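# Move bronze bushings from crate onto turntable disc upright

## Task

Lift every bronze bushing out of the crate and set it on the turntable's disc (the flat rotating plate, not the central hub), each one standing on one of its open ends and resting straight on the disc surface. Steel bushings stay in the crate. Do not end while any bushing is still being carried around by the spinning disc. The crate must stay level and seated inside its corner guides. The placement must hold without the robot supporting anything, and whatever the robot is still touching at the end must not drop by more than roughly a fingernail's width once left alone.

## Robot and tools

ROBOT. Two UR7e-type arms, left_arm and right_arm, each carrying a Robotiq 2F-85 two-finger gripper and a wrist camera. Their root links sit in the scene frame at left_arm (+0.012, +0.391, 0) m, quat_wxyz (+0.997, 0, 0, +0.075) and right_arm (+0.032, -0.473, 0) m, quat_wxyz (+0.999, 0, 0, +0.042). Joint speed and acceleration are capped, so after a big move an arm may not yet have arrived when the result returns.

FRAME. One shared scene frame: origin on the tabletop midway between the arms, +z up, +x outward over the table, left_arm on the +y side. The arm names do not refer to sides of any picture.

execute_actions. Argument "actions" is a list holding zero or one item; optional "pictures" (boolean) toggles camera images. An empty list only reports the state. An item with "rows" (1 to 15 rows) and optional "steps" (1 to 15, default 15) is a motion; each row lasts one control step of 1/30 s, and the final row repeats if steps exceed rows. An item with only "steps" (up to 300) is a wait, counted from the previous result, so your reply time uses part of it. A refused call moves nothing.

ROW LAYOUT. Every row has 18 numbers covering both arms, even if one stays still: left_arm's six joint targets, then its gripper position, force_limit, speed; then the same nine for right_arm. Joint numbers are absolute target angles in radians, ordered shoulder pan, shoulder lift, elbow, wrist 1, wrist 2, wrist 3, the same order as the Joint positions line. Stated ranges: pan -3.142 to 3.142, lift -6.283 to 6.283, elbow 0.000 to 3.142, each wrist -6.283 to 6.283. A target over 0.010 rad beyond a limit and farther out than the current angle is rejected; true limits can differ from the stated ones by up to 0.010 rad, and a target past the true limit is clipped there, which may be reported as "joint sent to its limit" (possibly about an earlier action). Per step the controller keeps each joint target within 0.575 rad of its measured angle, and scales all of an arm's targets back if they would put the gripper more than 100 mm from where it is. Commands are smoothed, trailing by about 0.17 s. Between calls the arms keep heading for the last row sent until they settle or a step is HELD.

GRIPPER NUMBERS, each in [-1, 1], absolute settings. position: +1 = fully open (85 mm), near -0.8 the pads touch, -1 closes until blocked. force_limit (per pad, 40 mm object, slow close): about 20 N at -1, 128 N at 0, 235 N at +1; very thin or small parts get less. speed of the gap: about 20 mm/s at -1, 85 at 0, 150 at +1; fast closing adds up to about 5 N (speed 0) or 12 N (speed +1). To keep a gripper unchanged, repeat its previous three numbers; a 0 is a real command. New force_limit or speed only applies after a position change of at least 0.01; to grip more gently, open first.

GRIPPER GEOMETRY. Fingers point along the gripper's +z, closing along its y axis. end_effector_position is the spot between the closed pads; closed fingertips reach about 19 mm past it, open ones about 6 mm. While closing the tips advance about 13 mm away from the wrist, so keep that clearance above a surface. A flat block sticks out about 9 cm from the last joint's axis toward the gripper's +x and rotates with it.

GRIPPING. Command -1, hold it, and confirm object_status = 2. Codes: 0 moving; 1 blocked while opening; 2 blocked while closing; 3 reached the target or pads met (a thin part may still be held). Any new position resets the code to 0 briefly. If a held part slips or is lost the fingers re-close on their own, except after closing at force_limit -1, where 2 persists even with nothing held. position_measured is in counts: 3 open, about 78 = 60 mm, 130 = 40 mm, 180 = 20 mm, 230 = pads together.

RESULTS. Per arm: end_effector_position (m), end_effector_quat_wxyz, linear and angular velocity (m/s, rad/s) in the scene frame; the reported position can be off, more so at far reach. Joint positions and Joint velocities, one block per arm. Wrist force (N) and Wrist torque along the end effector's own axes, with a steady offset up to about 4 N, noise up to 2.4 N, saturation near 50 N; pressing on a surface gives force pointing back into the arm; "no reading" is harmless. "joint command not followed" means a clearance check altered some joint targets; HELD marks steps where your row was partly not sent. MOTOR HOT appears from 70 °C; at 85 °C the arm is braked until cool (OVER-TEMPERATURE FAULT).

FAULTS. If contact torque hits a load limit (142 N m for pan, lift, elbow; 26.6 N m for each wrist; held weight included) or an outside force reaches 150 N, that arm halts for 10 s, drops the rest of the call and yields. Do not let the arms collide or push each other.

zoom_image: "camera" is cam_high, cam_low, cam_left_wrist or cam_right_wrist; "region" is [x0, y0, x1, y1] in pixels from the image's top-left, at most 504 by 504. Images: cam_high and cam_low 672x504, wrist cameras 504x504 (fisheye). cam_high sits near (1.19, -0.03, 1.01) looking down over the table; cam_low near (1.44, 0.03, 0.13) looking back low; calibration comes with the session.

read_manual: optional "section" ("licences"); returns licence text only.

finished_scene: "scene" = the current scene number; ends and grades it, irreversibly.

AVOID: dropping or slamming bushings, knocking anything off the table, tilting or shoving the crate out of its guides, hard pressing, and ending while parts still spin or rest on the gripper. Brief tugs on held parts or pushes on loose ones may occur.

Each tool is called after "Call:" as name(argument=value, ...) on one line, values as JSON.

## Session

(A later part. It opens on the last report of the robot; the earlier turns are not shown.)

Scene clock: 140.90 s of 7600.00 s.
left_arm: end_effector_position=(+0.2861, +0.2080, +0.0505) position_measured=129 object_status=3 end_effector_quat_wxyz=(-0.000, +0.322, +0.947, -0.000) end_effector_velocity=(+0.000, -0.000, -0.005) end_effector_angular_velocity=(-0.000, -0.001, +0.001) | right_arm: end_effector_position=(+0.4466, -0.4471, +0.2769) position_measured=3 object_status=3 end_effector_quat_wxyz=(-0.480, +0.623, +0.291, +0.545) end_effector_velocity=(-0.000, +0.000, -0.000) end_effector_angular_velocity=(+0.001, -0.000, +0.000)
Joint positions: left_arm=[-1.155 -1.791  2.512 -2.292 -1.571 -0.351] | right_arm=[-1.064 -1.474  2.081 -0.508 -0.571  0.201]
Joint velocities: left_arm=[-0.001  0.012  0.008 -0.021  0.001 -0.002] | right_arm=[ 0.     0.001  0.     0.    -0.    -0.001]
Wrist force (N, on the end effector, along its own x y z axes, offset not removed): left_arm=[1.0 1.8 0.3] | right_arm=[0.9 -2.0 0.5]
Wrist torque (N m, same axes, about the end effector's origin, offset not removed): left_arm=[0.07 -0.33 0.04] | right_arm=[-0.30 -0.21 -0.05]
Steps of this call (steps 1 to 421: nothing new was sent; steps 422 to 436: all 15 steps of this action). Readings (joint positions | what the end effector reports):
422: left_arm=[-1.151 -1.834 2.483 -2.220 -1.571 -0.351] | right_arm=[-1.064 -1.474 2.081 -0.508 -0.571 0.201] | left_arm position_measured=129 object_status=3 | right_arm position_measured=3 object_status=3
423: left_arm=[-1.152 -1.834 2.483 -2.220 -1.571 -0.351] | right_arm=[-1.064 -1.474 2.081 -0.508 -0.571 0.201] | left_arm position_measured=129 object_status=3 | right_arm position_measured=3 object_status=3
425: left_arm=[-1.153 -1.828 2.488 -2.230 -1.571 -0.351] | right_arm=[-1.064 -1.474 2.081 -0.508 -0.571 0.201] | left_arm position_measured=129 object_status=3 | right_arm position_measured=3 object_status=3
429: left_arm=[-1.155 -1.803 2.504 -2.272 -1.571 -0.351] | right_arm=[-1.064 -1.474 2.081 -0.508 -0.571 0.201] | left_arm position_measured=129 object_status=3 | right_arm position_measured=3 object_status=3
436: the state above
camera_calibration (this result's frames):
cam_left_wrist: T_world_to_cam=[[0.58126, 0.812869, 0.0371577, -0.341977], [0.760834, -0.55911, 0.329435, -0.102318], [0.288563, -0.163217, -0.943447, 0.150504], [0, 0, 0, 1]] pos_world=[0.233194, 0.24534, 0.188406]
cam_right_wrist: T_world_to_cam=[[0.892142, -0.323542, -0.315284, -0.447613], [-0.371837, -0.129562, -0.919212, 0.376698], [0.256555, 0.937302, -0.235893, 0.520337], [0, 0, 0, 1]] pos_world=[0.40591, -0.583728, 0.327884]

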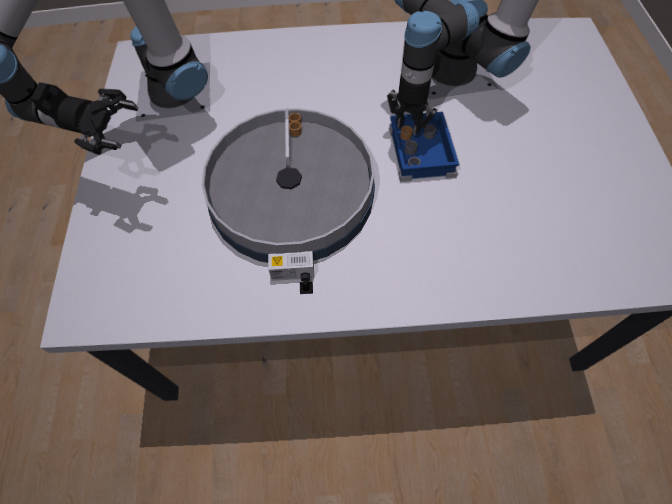

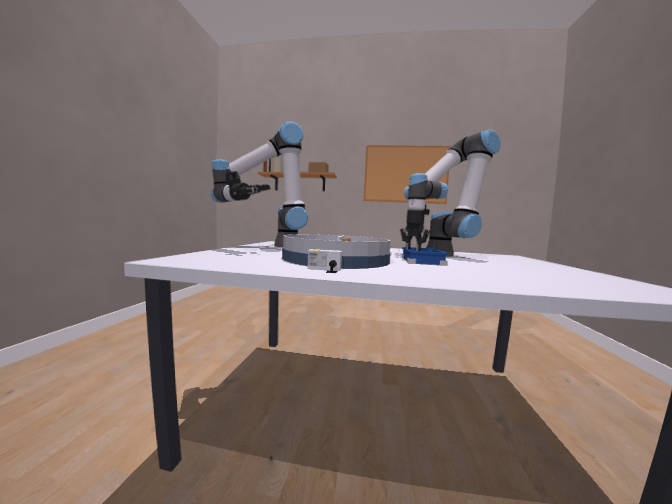

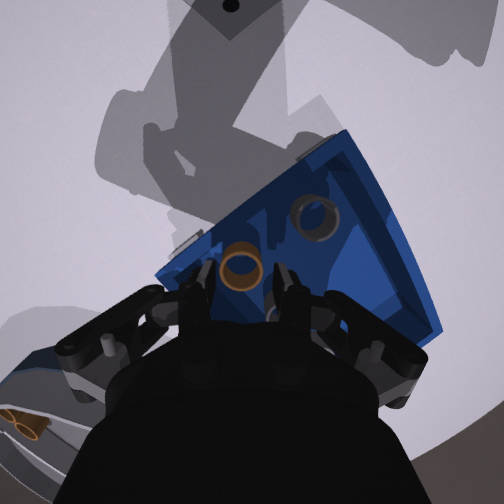

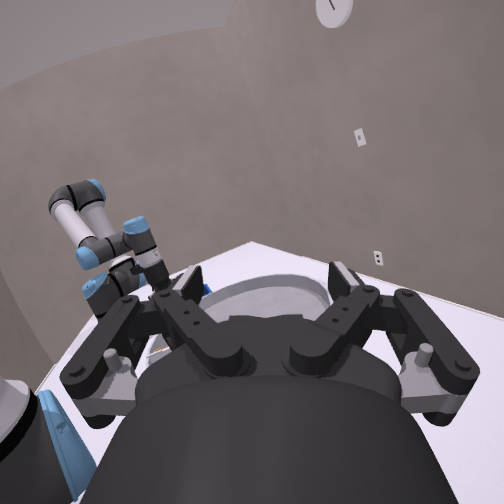

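Call:
execute_actions(actions=[{"rows":[[-1.1555,-1.779,2.5186,-2.3104,-1.571,-0.351,0,-0.6,0,-1.064,-1.474,2.081,-0.508,-0.571,0.201,1,0,0],[-1.1555,-1.768,2.5243,-2.327,-1.571,-0.351,0,-0.6,0,-1.064,-1.474,2.081,-0.508,-0.571,0.201,1,0,0],[-1.1555,-1.768,2.5243,-2.327,-1.571,-0.351,0,-0.6,0,-1.064,-1.474,2.081,-0.508,-0.571,0.201,1,0,0],[-1.1555,-1.7574,2.5301,-2.3435,-1.571,-0.351,0,-0.6,0,-1.064,-1.474,2.081,-0.508,-0.571,0.201,1,0,0],[-1.1555,-1.7466,2.5358,-2.36,-1.571,-0.351,0,-0.6,0,-1.064,-1.474,2.081,-0.508,-0.571,0.201,1,0,0],[-1.1555,-1.7358,2.5416,-2.3766,-1.571,-0.351,0,-0.6,0,-1.064,-1.474,2.081,-0.508,-0.571,0.201,1,0,0]],"steps":15}])

Scene clock: 147.97 s of 7600.00 s.
left_arm: end_effector_position=(+0.2861, +0.2080, +0.0316) position_measured=129 object_status=3 end_effector_quat_wxyz=(-0.000, +0.322, +0.947, -0.000) end_effector_velocity=(-0.000, +0.000, -0.006) end_effector_angular_velocity=(+0.000, +0.001, -0.001) | right_arm: end_effector_position=(+0.4466, -0.4471, +0.2769) position_measured=3 object_status=3 end_effector_quat_wxyz=(-0.480, +0.623, +0.291, +0.545) end_effector_velocity=(-0.000, +0.000, -0.000) end_effector_angular_velocity=(-0.000, -0.001, +0.000)
Joint positions: left_arm=[-1.156 -1.737  2.541 -2.374 -1.571 -0.351] | right_arm=[-1.064 -1.474  2.081 -0.508 -0.571  0.201]
Joint velocities: left_arm=[-0.001  0.017  0.009 -0.026 -0.    -0.   ] | right_arm=[ 0.     0.     0.    -0.    -0.    -0.001]
Wrist force (N, on the end effector, along its own x y z axes, offset not removed): left_arm=[-0.3 -0.5 2.8] | right_arm=[0.2 -2.3 0.8]
Wrist torque (N m, same axes, about the end effector's origin, offset not removed): left_arm=[-0.18 -0.21 0.01] | right_arm=[-0.29 -0.06 0.00]
Steps of this call (steps 1 to 15: the robot went on to your last target; steps 16 to 197: nothing new was sent; steps 198 to 212: all 15 steps of this action). Readings (joint positions | what the end effector reports):
198: left_arm=[-1.156 -1.790 2.513 -2.294 -1.571 -0.351] | right_arm=[-1.064 -1.474 2.081 -0.508 -0.571 0.201] | left_arm position_measured=129 object_status=3 | right_arm position_measured=3 object_status=3
199: left_arm=[-1.156 -1.788 2.514 -2.297 -1.571 -0.351] | right_arm=[-1.064 -1.474 2.081 -0.508 -0.571 0.201] | left_arm position_measured=129 object_status=3 | right_arm position_measured=3 object_status=3
201: left_arm=[-1.156 -1.779 2.518 -2.309 -1.571 -0.351] | right_arm=[-1.064 -1.474 2.081 -0.508 -0.571 0.201] | left_arm position_measured=129 object_status=3 | right_arm position_measured=3 object_status=3
205: left_arm=[-1.156 -1.754 2.532 -2.349 -1.571 -0.351] | right_arm=[-1.064 -1.474 2.081 -0.508 -0.571 0.201] | left_arm position_measured=129 object_status=3 | right_arm position_measured=3 object_status=3
212: the state above
camera_calibration (this result's frames):
cam_left_wrist: T_world_to_cam=[[0.581326, 0.812822, 0.0371614, -0.34124], [0.76079, -0.559175, 0.329427, -0.0960926], [0.288545, -0.163232, -0.94345, 0.132641], [0, 0, 0, 1]] pos_world=[0.233205, 0.245286, 0.169476]
cam_right_wrist: T_world_to_cam=[[0.892142, -0.323542, -0.315284, -0.447613], [-0.371837, -0.129562, -0.919212, 0.376698], [0.256555, 0.937302, -0.235893, 0.520337], [0, 0, 0, 1]] pos_world=[0.40591, -0.583728, 0.327884]

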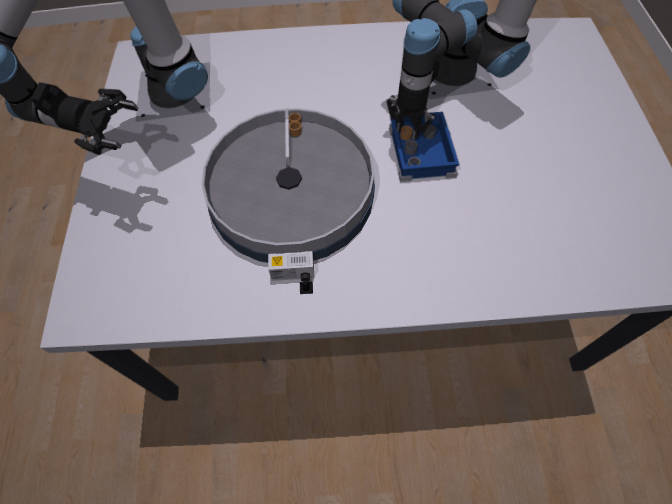

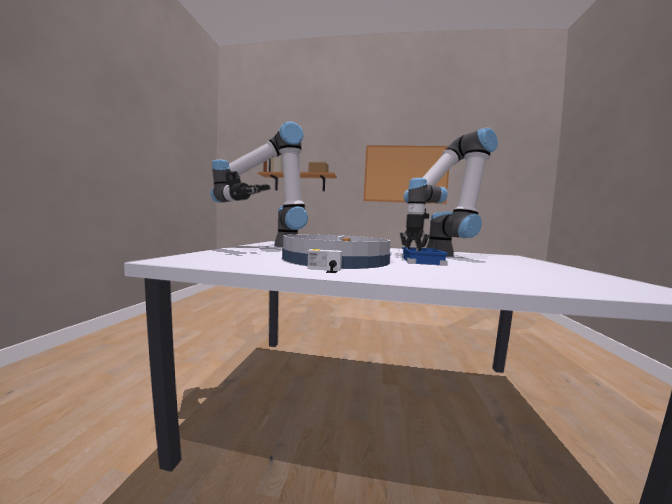

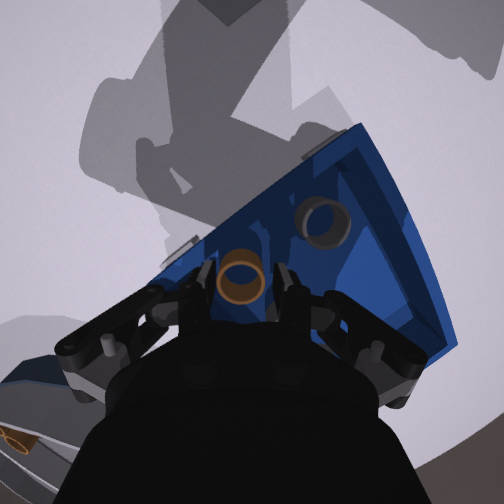

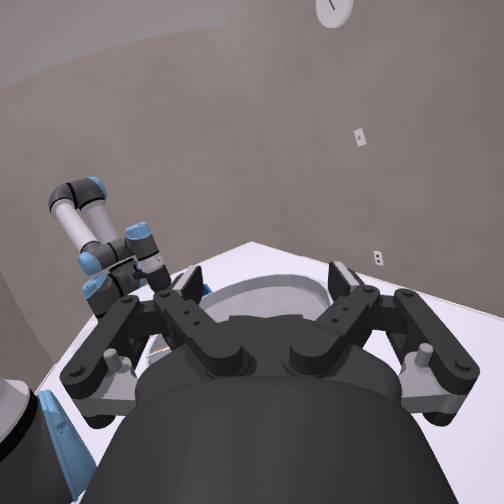

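Call:
execute_actions(actions=[{"rows":[[-1.1555,-1.7358,2.5416,-2.3766,-1.571,-0.351,-1,-0.6,-0.6,-1.064,-1.474,2.081,-0.508,-0.571,0.201,1,0,0]],"steps":15}], pictures=false)

Call:
execute_actions(actions=[{"rows":[[-1.1555,-1.76,2.528,-2.339,-1.571,-0.351,-1,-0.6,-0.6,-1.064,-1.474,2.081,-0.508,-0.571,0.201,1,0,0],[-1.1555,-1.7897,2.5128,-2.2939,-1.571,-0.351,-1,-0.6,-0.6,-1.064,-1.474,2.081,-0.508,-0.571,0.201,1,0,0],[-1.1555,-1.812,2.498,-2.2569,-1.571,-0.351,-1,-0.6,-0.6,-1.064,-1.474,2.081,-0.508,-0.571,0.201,1,0,0],[-1.1555,-1.8342,2.4833,-2.2199,-1.571,-0.351,-1,-0.6,-0.6,-1.064,-1.474,2.081,-0.508,-0.571,0.201,1,0,0],[-1.1555,-1.874,2.446,-2.143,-1.571,-0.351,-1,-0.6,-0.6,-1.064,-1.474,2.081,-0.508,-0.571,0.201,1,0,0],[-1.1555,-1.91,2.408,-2.069,-1.571,-0.351,-1,-0.6,-0.6,-1.064,-1.474,2.081,-0.508,-0.571,0.201,1,0,0],[-1.1555,-1.943,2.367,-1.995,-1.571,-0.351,-1,-0.6,-0.6,-1.064,-1.474,2.081,-0.508,-0.571,0.201,1,0,0],[-1.1555,-1.9724,2.3262,-1.9246,-1.571,-0.351,-1,-0.6,-0.6,-1.064,-1.474,2.081,-0.508,-0.571,0.201,1,0,0]],"steps":14}], pictures=false)

Call:
execute_actions(actions=[{"rows":[[-1.1713,-1.3227,1.7336,-1.9817,-1.571,-1.3,-1,-0.6,-0.6,-1.064,-1.474,2.081,-0.508,-0.571,0.201,1,0,0]],"steps":15}])

Scene clock: 158.67 s of 7600.00 s.
left_arm: end_effector_position=(+0.2861, +0.2080, +0.0310) position_measured=154 object_status=2 end_effector_quat_wxyz=(-0.000, +0.322, +0.947, -0.000) end_effector_velocity=(+0.000, -0.000, +0.000) end_effector_angular_velocity=(-0.001, -0.000, -0.000) | right_arm: end_effector_position=(+0.4466, -0.4471, +0.2769) position_measured=3 object_status=3 end_effector_quat_wxyz=(-0.480, +0.623, +0.291, +0.545) end_effector_velocity=(-0.000, +0.000, +0.000) end_effector_angular_velocity=(-0.001, -0.001, +0.001)
Joint positions: left_arm=[-1.156 -1.736  2.542 -2.377 -1.571 -0.351] | right_arm=[-1.064 -1.474  2.081 -0.508 -0.571  0.201]
Joint velocities: left_arm=[-0. -0. -0.  0. -0.  0.] | right_arm=[-0.    -0.    -0.    -0.    -0.001 -0.   ]
Wrist force (N, on the end effector, along its own x y z axes, offset not removed): left_arm=[2.4 2.1 -15.6] | right_arm=[-0.6 -2.5 0.4]
Wrist torque (N m, same axes, about the end effector's origin, offset not removed): left_arm=[0.09 -0.08 -0.01] | right_arm=[-0.37 0.01 -0.10]
Steps of this call (steps 1 to 15: the robot went on to your last target; steps 16 to 306: nothing new was sent; steps 307 to 321: all 15 steps of this action). Readings (joint positions | what the end effector reports):
307: left_arm=[-1.156 -1.736 2.542 -2.377 -1.571 -0.351] | right_arm=[-1.064 -1.474 2.081 -0.508 -0.571 0.201] | left_arm position_measured=129 object_status=0 | right_arm position_measured=3 object_status=3
308: left_arm=[-1.156 -1.736 2.542 -2.377 -1.571 -0.351] | right_arm=[-1.064 -1.474 2.081 -0.508 -0.571 0.201] | left_arm position_measured=129 object_status=0 | right_arm position_measured=3 object_status=3
310: left_arm=[-1.156 -1.736 2.542 -2.377 -1.571 -0.351] | right_arm=[-1.064 -1.474 2.081 -0.508 -0.571 0.201] | left_arm position_measured=134 object_status=0 | right_arm position_measured=3 object_status=3
314: left_arm=[-1.156 -1.736 2.542 -2.377 -1.571 -0.351] | right_arm=[-1.064 -1.474 2.081 -0.508 -0.571 0.201] | left_arm position_measured=149 object_status=0 | right_arm position_measured=3 object_status=3
321: the state above

Scene clock: 159.13 s of 7600.00 s.
left_arm: end_effector_position=(+0.2876, +0.2056, +0.1396) position_measured=154 object_status=2 end_effector_quat_wxyz=(+0.002, +0.322, +0.947, -0.002) end_effector_velocity=(-0.014, +0.022, +0.105) end_effector_angular_velocity=(+0.039, +0.024, +0.001) | right_arm: end_effector_position=(+0.4466, -0.4471, +0.2769) position_measured=3 object_status=3 end_effector_quat_wxyz=(-0.480, +0.623, +0.291, +0.545) end_effector_velocity=(+0.000, +0.000, +0.000) end_effector_angular_velocity=(-0.001, -0.001, -0.001)
Joint positions: left_arm=[-1.156 -1.955  2.346 -1.967 -1.571 -0.351] | right_arm=[-1.064 -1.474  2.081 -0.508 -0.571  0.201]
Joint velocities: left_arm=[-0.    -0.181 -0.201  0.428  0.001 -0.001] | right_arm=[ 0.    -0.001  0.001 -0.     0.001 -0.   ]
Wrist force (N, on the end effector, along its own x y z axes, offset not removed): left_arm=[0.5 1.4 0.3] | right_arm=[0.5 -3.2 0.2]
Wrist torque (N m, same axes, about the end effector's origin, offset not removed): left_arm=[0.13 -0.17 0.03] | right_arm=[-0.47 -0.11 -0.03]
Steps of this call (steps 1 to 14: all 14 steps of this action). Readings (joint positions | what the end effector reports):
1: left_arm=[-1.156 -1.736 2.542 -2.376 -1.571 -0.351] | right_arm=[-1.064 -1.474 2.081 -0.508 -0.571 0.201] | left_arm position_measured=154 object_status=2 | right_arm position_measured=3 object_status=3
2: left_arm=[-1.156 -1.740 2.539 -2.371 -1.571 -0.351] | right_arm=[-1.064 -1.474 2.081 -0.508 -0.571 0.201] | left_arm position_measured=154 object_status=2 | right_arm position_measured=3 object_status=3
4: left_arm=[-1.156 -1.762 2.526 -2.337 -1.571 -0.351] | right_arm=[-1.064 -1.474 2.081 -0.508 -0.571 0.201] | left_arm position_measured=154 object_status=2 | right_arm position_measured=3 object_status=3
8: left_arm=[-1.156 -1.849 2.459 -2.194 -1.571 -0.351] | right_arm=[-1.064 -1.474 2.081 -0.508 -0.571 0.201] | left_arm position_measured=154 object_status=2 | right_arm position_measured=3 object_status=3
14: the state above

Scene clock: 159.63 s of 7600.00 s.
left_arm: end_effector_position=(+0.4045, +0.0069, +0.1606) position_measured=154 object_status=2 end_effector_quat_wxyz=(+0.001, -0.045, +0.999, -0.002) end_effector_velocity=(+0.158, -0.272, -0.095) end_effector_angular_velocity=(+0.046, +0.039, +1.857) | right_arm: end_effector_position=(+0.4466, -0.4471, +0.2769) position_measured=3 object_status=3 end_effector_quat_wxyz=(-0.480, +0.623, +0.291, +0.545) end_effector_velocity=(+0.000, -0.000, -0.000) end_effector_angular_velocity=(+0.000, +0.001, -0.001)
Joint positions: left_arm=[-1.17  -1.403  1.806 -1.979 -1.571 -1.11 ] | right_arm=[-1.064 -1.474  2.081 -0.508 -0.571  0.201]
Joint velocities: left_arm=[-0.015  0.816 -0.729 -0.027  0.001 -1.873] | right_arm=[ 0.     0.001 -0.    -0.     0.001  0.   ]
Wrist force (N, on the end effector, along its own x y z axes, offset not removed): left_arm=[-2.0 -4.1 2.7] | right_arm=[1.9 -2.1 -0.6]
Wrist torque (N m, same axes, about the end effector's origin, offset not removed): left_arm=[-0.58 0.09 -0.12] | right_arm=[-0.36 -0.41 -0.03]
Steps of this call (steps 1 to 15: all 15 steps of this action). Readings (joint positions | what the end effector reports):
1: left_arm=[-1.156 -1.959 2.340 -1.955 -1.571 -0.351] | right_arm=[-1.064 -1.474 2.081 -0.508 -0.571 0.201] | left_arm position_measured=154 object_status=2 | right_arm position_measured=3 object_status=3
2: left_arm=[-1.157 -1.954 2.328 -1.953 -1.571 -0.360] | right_arm=[-1.064 -1.474 2.081 -0.508 -0.571 0.201] | left_arm position_measured=154 object_status=2 | right_arm position_measured=3 object_status=3
4: left_arm=[-1.159 -1.890 2.256 -1.958 -1.571 -0.428] | right_arm=[-1.064 -1.474 2.081 -0.508 -0.571 0.201] | left_arm position_measured=154 object_status=2 | right_arm position_measured=3 object_status=3
8: left_arm=[-1.163 -1.706 2.082 -1.966 -1.571 -0.620] | right_arm=[-1.064 -1.474 2.081 -0.508 -0.571 0.201] | left_arm position_measured=154 object_status=2 | right_arm position_measured=3 object_status=3
15: the state above
camera_calibration (this result's frames):
cam_left_wrist: T_world_to_cam=[[-0.123896, 0.991764, 0.0324524, 0.0333162], [0.937461, 0.106266, 0.331472, -0.417453], [0.325293, 0.0714911, -0.942907, 0.170747], [0, 0, 0, 1]] pos_world=[0.339931, -0.00088746, 0.298292]
cam_right_wrist: T_world_to_cam=[[0.892142, -0.323542, -0.315284, -0.447613], [-0.371837, -0.129562, -0.919212, 0.376698], [0.256555, 0.937302, -0.235893, 0.520337], [0, 0, 0, 1]] pos_world=[0.40591, -0.583728, 0.327884]

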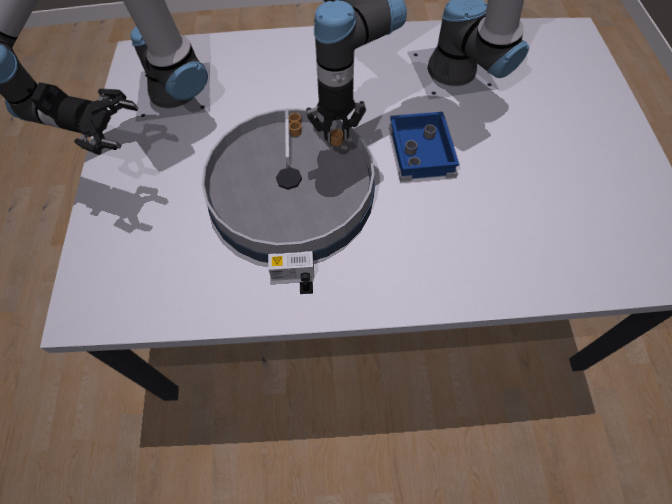

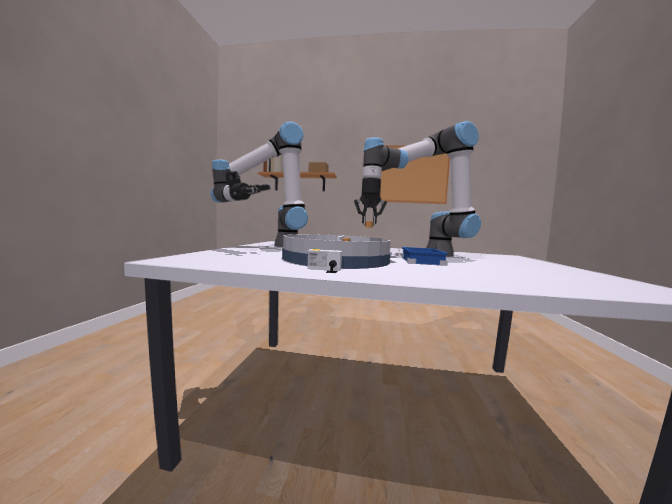

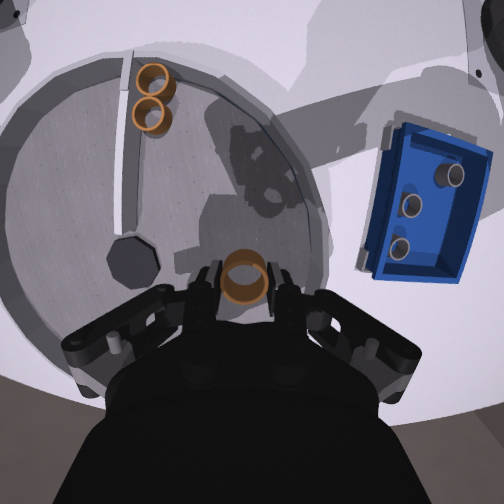

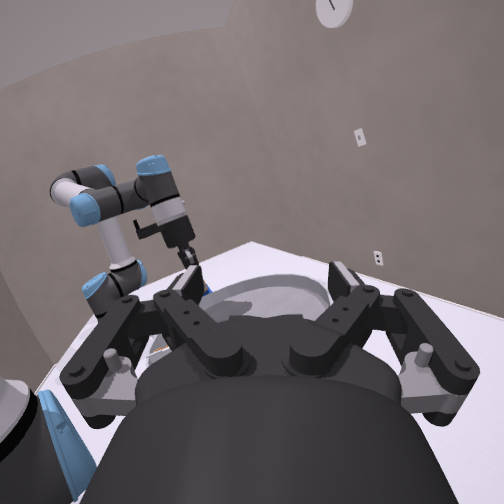

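Call:
execute_actions(actions=[{"rows":[[-1.1713,-1.306,1.755,-2.019,-1.571,-1.3,-1,-0.6,-0.6,-1.064,-1.474,2.081,-0.508,-0.571,0.201,1,0,0],[-1.1713,-1.29,1.775,-2.056,-1.571,-1.3,-1,-0.6,-0.6,-1.064,-1.474,2.081,-0.508,-0.571,0.201,1,0,0],[-1.1713,-1.29,1.775,-2.056,-1.571,-1.3,-1,-0.6,-0.6,-1.064,-1.474,2.081,-0.508,-0.571,0.201,1,0,0],[-1.1713,-1.2553,1.8166,-2.1321,-1.571,-1.3,-1,-0.6,-0.6,-1.064,-1.474,2.081,-0.508,-0.571,0.201,1,0,0],[-1.1713,-1.2411,1.8287,-2.1584,-1.571,-1.3,-1,-0.6,-0.6,-1.064,-1.474,2.081,-0.508,-0.571,0.201,1,0,0]],"steps":15}], pictures=false)

Call:
execute_actions(actions=[{"steps":8}], pictures=false)

Call:
execute_actions(actions=[{"rows":[[-1.1713,-1.2411,1.8287,-2.1584,-1.571,-1.3,0,-0.6,0,-1.064,-1.474,2.081,-0.508,-0.571,0.201,1,0,0]],"steps":8}], pictures=false)

Call:
execute_actions(actions=[{"rows":[[-1.1713,-1.2553,1.8166,-2.1321,-1.571,-1.3,0,-0.6,0,-1.064,-1.474,2.081,-0.508,-0.571,0.201,1,0,0],[-1.1713,-1.29,1.775,-2.056,-1.571,-1.3,0,-0.6,0,-1.064,-1.474,2.081,-0.508,-0.571,0.201,1,0,0],[-1.1713,-1.29,1.775,-2.056,-1.571,-1.3,0,-0.6,0,-1.064,-1.474,2.081,-0.508,-0.571,0.201,1,0,0],[-1.1713,-1.3227,1.7336,-1.9817,-1.571,-1.3,0,-0.6,0,-1.064,-1.474,2.081,-0.508,-0.571,0.201,1,0,0]],"steps":12}], pictures=false)

Call:
execute_actions(actions=[{"steps":300}], pictures=false)

Call:
execute_actions(actions=[{"steps":270}])

Scene clock: 176.43 s of 7600.00 s.
left_arm: end_effector_position=(+0.4201, -0.0200, +0.0812) position_measured=154 object_status=2 end_effector_quat_wxyz=(-0.000, -0.139, +0.990, +0.000) end_effector_velocity=(-0.000, +0.000, -0.018) end_effector_angular_velocity=(-0.003, -0.002, +0.000) | right_arm: end_effector_position=(+0.4466, -0.4471, +0.2769) position_measured=3 object_status=3 end_effector_quat_wxyz=(-0.480, +0.623, +0.291, +0.545) end_effector_velocity=(-0.000, +0.000, +0.000) end_effector_angular_velocity=(-0.001, -0.000, +0.001)
Joint positions: left_arm=[-1.171 -1.243  1.826 -2.154 -1.571 -1.3  ] | right_arm=[-1.064 -1.474  2.081 -0.508 -0.571  0.201]
Joint velocities: left_arm=[ 0.     0.021  0.024 -0.049 -0.    -0.   ] | right_arm=[ 0.    -0.001  0.     0.    -0.     0.001]
Wrist force (N, on the end effector, along its own x y z axes, offset not removed): left_arm=[-0.2 -1.4 3.1] | right_arm=[1.6 -2.2 0.2]
Wrist torque (N m, same axes, about the end effector's origin, offset not removed): left_arm=[-0.42 0.05 -0.06] | right_arm=[-0.37 -0.33 0.00]
Steps of this call (steps 1 to 30: the robot went on to your last target; steps 31 to 489: nothing new was sent; steps 490 to 504: all 15 steps of this action). Readings (joint positions | what the end effector reports):
490: left_arm=[-1.171 -1.322 1.734 -1.982 -1.571 -1.300] | right_arm=[-1.064 -1.474 2.081 -0.508 -0.571 0.201] | left_arm position_measured=154 object_status=2 | right_arm position_measured=3 object_status=3
491: left_arm=[-1.171 -1.320 1.737 -1.988 -1.571 -1.300] | right_arm=[-1.064 -1.474 2.081 -0.508 -0.571 0.201] | left_arm position_measured=154 object_status=2 | right_arm position_measured=3 object_status=3
493: left_arm=[-1.171 -1.307 1.753 -2.015 -1.571 -1.300] | right_arm=[-1.064 -1.474 2.081 -0.508 -0.571 0.201] | left_arm position_measured=154 object_status=2 | right_arm position_measured=3 object_status=3
497: left_arm=[-1.171 -1.264 1.803 -2.107 -1.571 -1.300] | right_arm=[-1.064 -1.474 2.081 -0.508 -0.571 0.201] | left_arm position_measured=154 object_status=2 | right_arm position_measured=3 object_status=3
504: the state above

Scene clock: 176.70 s of 7600.00 s.
left_arm: end_effector_position=(+0.4201, -0.0200, +0.0796) position_measured=154 object_status=2 end_effector_quat_wxyz=(-0.000, -0.139, +0.990, -0.000) end_effector_velocity=(-0.000, -0.000, -0.001) end_effector_angular_velocity=(-0.000, +0.001, -0.000) | right_arm: end_effector_position=(+0.4466, -0.4471, +0.2769) position_measured=3 object_status=3 end_effector_quat_wxyz=(-0.480, +0.623, +0.291, +0.545) end_effector_velocity=(+0.000, -0.000, -0.000) end_effector_angular_velocity=(+0.001, +0.001, -0.002)
Joint positions: left_arm=[-1.171 -1.241  1.829 -2.158 -1.571 -1.3  ] | right_arm=[-1.064 -1.474  2.081 -0.508 -0.571  0.201]
Joint velocities: left_arm=[-0.     0.002  0.002 -0.003 -0.001  0.   ] | right_arm=[-0.     0.001  0.     0.     0.001  0.   ]
Wrist force (N, on the end effector, along its own x y z axes, offset not removed): left_arm=[0.2 0.8 1.1] | right_arm=[-0.5 -1.8 1.0]
Wrist torque (N m, same axes, about the end effector's origin, offset not removed): left_arm=[-0.09 0.03 0.06] | right_arm=[-0.26 0.00 -0.02]
Steps of this call (steps 1 to 8: the robot went on to your last target). Readings (joint positions | what the end effector reports):
1: left_arm=[-1.171 -1.243 1.827 -2.155 -1.571 -1.300] | right_arm=[-1.064 -1.474 2.081 -0.508 -0.571 0.201] | left_arm position_measured=154 object_status=2 | right_arm position_measured=3 object_status=3
2: left_arm=[-1.171 -1.242 1.827 -2.156 -1.571 -1.300] | right_arm=[-1.064 -1.474 2.081 -0.508 -0.571 0.201] | left_arm position_measured=154 object_status=2 | right_arm position_measured=3 object_status=3
4: left_arm=[-1.171 -1.242 1.828 -2.157 -1.571 -1.300] | right_arm=[-1.064 -1.474 2.081 -0.508 -0.571 0.201] | left_arm position_measured=154 object_status=2 | right_arm position_measured=3 object_status=3
8: the state above

Scene clock: 176.97 s of 7600.00 s.
left_arm: end_effector_position=(+0.4200, -0.0200, +0.0794) position_measured=130 object_status=0 end_effector_quat_wxyz=(-0.000, -0.139, +0.990, -0.000) end_effector_velocity=(-0.000, +0.000, +0.000) end_effector_angular_velocity=(-0.000, -0.000, +0.001) | right_arm: end_effector_position=(+0.4466, -0.4471, +0.2769) position_measured=3 object_status=3 end_effector_quat_wxyz=(-0.480, +0.623, +0.291, +0.545) end_effector_velocity=(+0.000, -0.000, -0.000) end_effector_angular_velocity=(+0.001, +0.001, -0.002)
Joint positions: left_arm=[-1.171 -1.241  1.829 -2.158 -1.571 -1.3  ] | right_arm=[-1.064 -1.474  2.081 -0.508 -0.571  0.201]
Joint velocities: left_arm=[-0.    -0.     0.     0.     0.    -0.001] | right_arm=[-0.     0.001  0.    -0.     0.002  0.   ]
Wrist force (N, on the end effector, along its own x y z axes, offset not removed): left_arm=[1.4 2.4 0.9] | right_arm=[0.7 -1.5 1.6]
Wrist torque (N m, same axes, about the end effector's origin, offset not removed): left_arm=[0.27 -0.29 -0.07] | right_arm=[-0.25 -0.16 -0.10]
Steps of this call (steps 1 to 8: all 8 steps of this action). Readings (joint positions | what the end effector reports):
1: left_arm=[-1.171 -1.241 1.829 -2.158 -1.571 -1.300] | right_arm=[-1.064 -1.474 2.081 -0.508 -0.571 0.201] | left_arm position_measured=154 object_status=0 | right_arm position_measured=3 object_status=3
2: left_arm=[-1.171 -1.241 1.829 -2.158 -1.571 -1.300] | right_arm=[-1.064 -1.474 2.081 -0.508 -0.571 0.201] | left_arm position_measured=153 object_status=0 | right_arm position_measured=3 object_status=3
4: left_arm=[-1.171 -1.241 1.829 -2.158 -1.571 -1.300] | right_arm=[-1.064 -1.474 2.081 -0.508 -0.571 0.201] | left_arm position_measured=144 object_status=0 | right_arm position_measured=3 object_status=3
8: the state above

Scene clock: 177.37 s of 7600.00 s.
left_arm: end_effector_position=(+0.4202, -0.0203, +0.1458) position_measured=129 object_status=3 end_effector_quat_wxyz=(+0.000, -0.139, +0.990, -0.000) end_effector_velocity=(-0.003, +0.004, +0.042) end_effector_angular_velocity=(+0.007, +0.005, -0.001) | right_arm: end_effector_position=(+0.4466, -0.4471, +0.2769) position_measured=3 object_status=3 end_effector_quat_wxyz=(-0.480, +0.623, +0.291, +0.545) end_effector_velocity=(-0.000, +0.000, +0.000) end_effector_angular_velocity=(+0.000, +0.001, +0.001)
Joint positions: left_arm=[-1.171 -1.318  1.739 -1.993 -1.571 -1.3  ] | right_arm=[-1.064 -1.474  2.081 -0.508 -0.571  0.201]
Joint velocities: left_arm=[-0.    -0.047 -0.058  0.113 -0.001  0.001] | right_arm=[ 0.001 -0.    -0.     0.    -0.     0.001]
Wrist force (N, on the end effector, along its own x y z axes, offset not removed): left_arm=[2.5 1.1 -0.4] | right_arm=[-0.3 -2.4 -0.2]
Wrist torque (N m, same axes, about the end effector's origin, offset not removed): left_arm=[0.05 -0.43 -0.04] | right_arm=[-0.42 -0.02 -0.03]
Steps of this call (steps 1 to 12: all 12 steps of this action). Readings (joint positions | what the end effector reports):
1: left_arm=[-1.171 -1.241 1.829 -2.158 -1.571 -1.300] | right_arm=[-1.064 -1.474 2.081 -0.508 -0.571 0.201] | left_arm position_measured=129 object_status=0 | right_arm position_measured=3 object_status=3
2: left_arm=[-1.171 -1.244 1.827 -2.154 -1.571 -1.300] | right_arm=[-1.064 -1.474 2.081 -0.508 -0.571 0.201] | left_arm position_measured=129 object_status=0 | right_arm position_measured=3 object_status=3
4: left_arm=[-1.171 -1.261 1.808 -2.120 -1.571 -1.300] | right_arm=[-1.064 -1.474 2.081 -0.508 -0.571 0.201] | left_arm position_measured=129 object_status=0 | right_arm position_measured=3 object_status=3
8: left_arm=[-1.171 -1.304 1.756 -2.025 -1.571 -1.300] | right_arm=[-1.064 -1.474 2.081 -0.508 -0.571 0.201] | left_arm position_measured=129 object_status=3 | right_arm position_measured=3 object_status=3
12: the state above

Scene clock: 187.37 s of 7600.00 s.
left_arm: end_effector_position=(+0.4200, -0.0199, +0.1501) position_measured=129 object_status=3 end_effector_quat_wxyz=(-0.000, -0.139, +0.990, -0.000) end_effector_velocity=(+0.000, +0.000, -0.000) end_effector_angular_velocity=(+0.001, +0.001, +0.001) | right_arm: end_effector_position=(+0.4466, -0.4471, +0.2769) position_measured=3 object_status=3 end_effector_quat_wxyz=(-0.480, +0.623, +0.291, +0.545) end_effector_velocity=(-0.000, +0.000, +0.000) end_effector_angular_velocity=(+0.000, +0.000, +0.001)
Joint positions: left_arm=[-1.171 -1.323  1.734 -1.982 -1.571 -1.3  ] | right_arm=[-1.064 -1.474  2.081 -0.508 -0.571  0.201]
Joint velocities: left_arm=[ 0.     0.     0.     0.    -0.    -0.001] | right_arm=[ 0.     0.    -0.     0.    -0.001  0.   ]
Wrist force (N, on the end effector, along its own x y z axes, offset not removed): left_arm=[0.4 1.1 0.8] | right_arm=[0.6 -2.4 0.8]
Wrist torque (N m, same axes, about the end effector's origin, offset not removed): left_arm=[0.00 0.02 0.02] | right_arm=[-0.33 -0.20 -0.05]
Steps of this call (steps 1 to 30: the robot went on to your last target; steps 31 to 300: nothing new was sent). Readings (joint positions | what the end effector reports):
1: left_arm=[-1.171 -1.319 1.738 -1.990 -1.571 -1.300] | right_arm=[-1.064 -1.474 2.081 -0.508 -0.571 0.201] | left_arm position_measured=129 object_status=3 | right_arm position_measured=3 object_status=3
2: left_arm=[-1.171 -1.320 1.737 -1.987 -1.571 -1.300] | right_arm=[-1.064 -1.474 2.081 -0.508 -0.571 0.201] | left_arm position_measured=129 object_status=3 | right_arm position_measured=3 object_status=3
4: left_arm=[-1.171 -1.321 1.735 -1.985 -1.571 -1.300] | right_arm=[-1.064 -1.474 2.081 -0.508 -0.571 0.201] | left_arm position_measured=129 object_status=3 | right_arm position_measured=3 object_status=3
8: left_arm=[-1.171 -1.322 1.734 -1.982 -1.571 -1.300] | right_arm=[-1.064 -1.474 2.081 -0.508 -0.571 0.201] | left_arm position_measured=129 object_status=3 | right_arm position_measured=3 object_status=3
300: the state above
All arms were judged still, so your last target was given up. Only a new action makes them travel on or press farther. Fingers that are still opening or closing keep moving.

Scene clock: 196.37 s of 7600.00 s.
left_arm: end_effector_position=(+0.4200, -0.0199, +0.1501) position_measured=129 object_status=3 end_effector_quat_wxyz=(-0.000, -0.139, +0.990, -0.000) end_effector_velocity=(+0.000, -0.000, +0.000) end_effector_angular_velocity=(-0.001, -0.001, +0.000) | right_arm: end_effector_position=(+0.4466, -0.4471, +0.2769) position_measured=3 object_status=3 end_effector_quat_wxyz=(-0.480, +0.623, +0.291, +0.545) end_effector_velocity=(+0.000, -0.000, +0.000) end_effector_angular_velocity=(-0.000, -0.001, +0.000)
Joint positions: left_arm=[-1.171 -1.323  1.734 -1.982 -1.571 -1.3  ] | right_arm=[-1.064 -1.474  2.081 -0.508 -0.571  0.201]
Joint velocities: left_arm=[ 0.    -0.001  0.    -0.001  0.     0.   ] | right_arm=[-0. -0. -0.  0. -0. -0.]
Wrist force (N, on the end effector, along its own x y z axes, offset not removed): left_arm=[3.0 -0.2 1.5] | right_arm=[0.7 -3.4 0.7]
Wrist torque (N m, same axes, about the end effector's origin, offset not removed): left_arm=[-0.12 -0.56 0.00] | right_arm=[-0.53 -0.19 -0.05]
Steps of this call (steps 1 to 270: nothing new was sent). Readings (joint positions | what the end effector reports):
1: left_arm=[-1.171 -1.323 1.734 -1.982 -1.571 -1.300] | right_arm=[-1.064 -1.474 2.081 -0.508 -0.571 0.201] | left_arm position_measured=129 object_status=3 | right_arm position_measured=3 object_status=3
2: left_arm=[-1.171 -1.323 1.734 -1.982 -1.571 -1.300] | right_arm=[-1.064 -1.474 2.081 -0.508 -0.571 0.201] | left_arm position_measured=129 object_status=3 | right_arm position_measured=3 object_status=3
4: left_arm=[-1.171 -1.323 1.734 -1.982 -1.571 -1.300] | right_arm=[-1.064 -1.474 2.081 -0.508 -0.571 0.201] | left_arm position_measured=129 object_status=3 | right_arm position_measured=3 object_status=3
8: left_arm=[-1.171 -1.323 1.734 -1.982 -1.571 -1.300] | right_arm=[-1.064 -1.474 2.081 -0.508 -0.571 0.201] | left_arm position_measured=129 object_status=3 | right_arm position_measured=3 object_status=3
270: the state above
camera_calibration (this result's frames):
cam_left_wrist: T_world_to_cam=[[-0.307081, 0.950953, 0.0372831, 0.137579], [0.902223, 0.278433, 0.329347, -0.407133], [0.302812, 0.134774, -0.943473, 0.168496], [0, 0, 0, 1]] pos_world=[0.35855, -0.0401812, 0.28793]
cam_right_wrist: T_world_to_cam=[[0.892142, -0.323542, -0.315284, -0.447613], [-0.371837, -0.129562, -0.919212, 0.376698], [0.256555, 0.937302, -0.235893, 0.520337], [0, 0, 0, 1]] pos_world=[0.40591, -0.583728, 0.327884]

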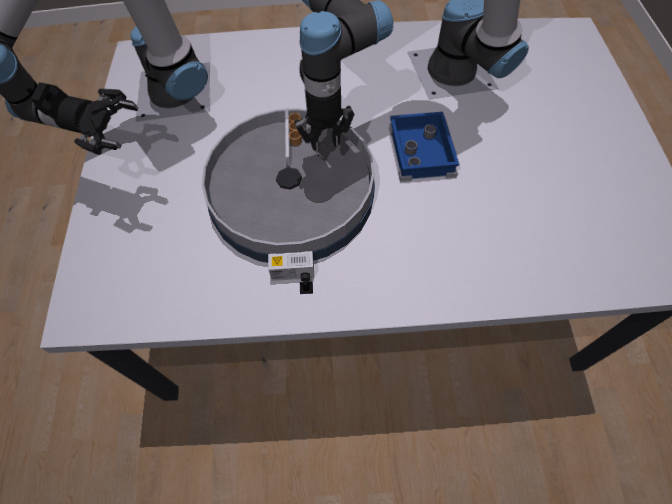

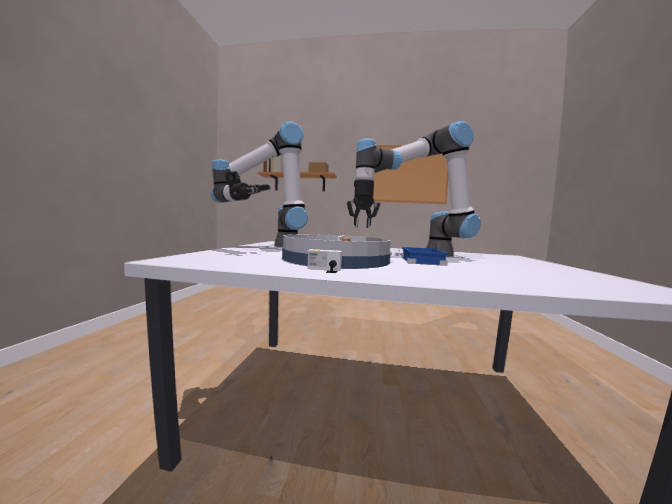

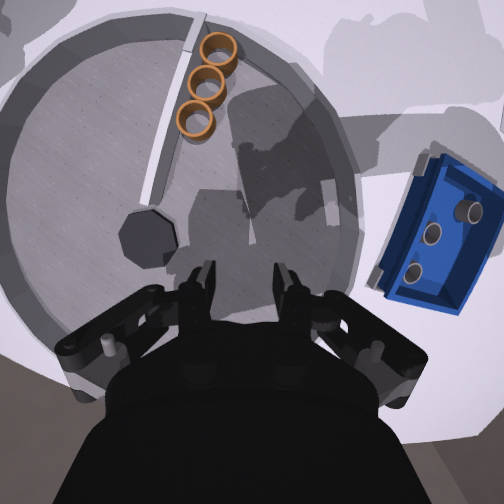

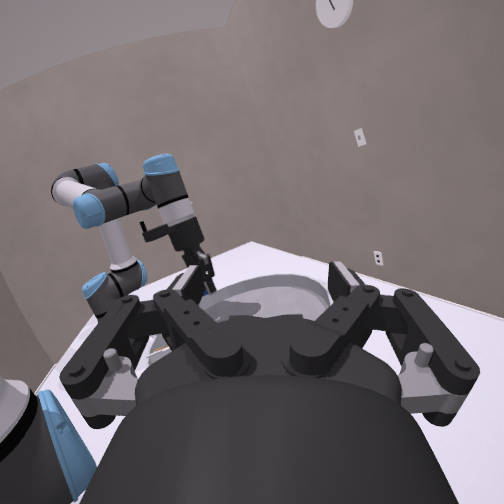

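Call:
finished_scene(scene=2)

The scene is finished: the task was done.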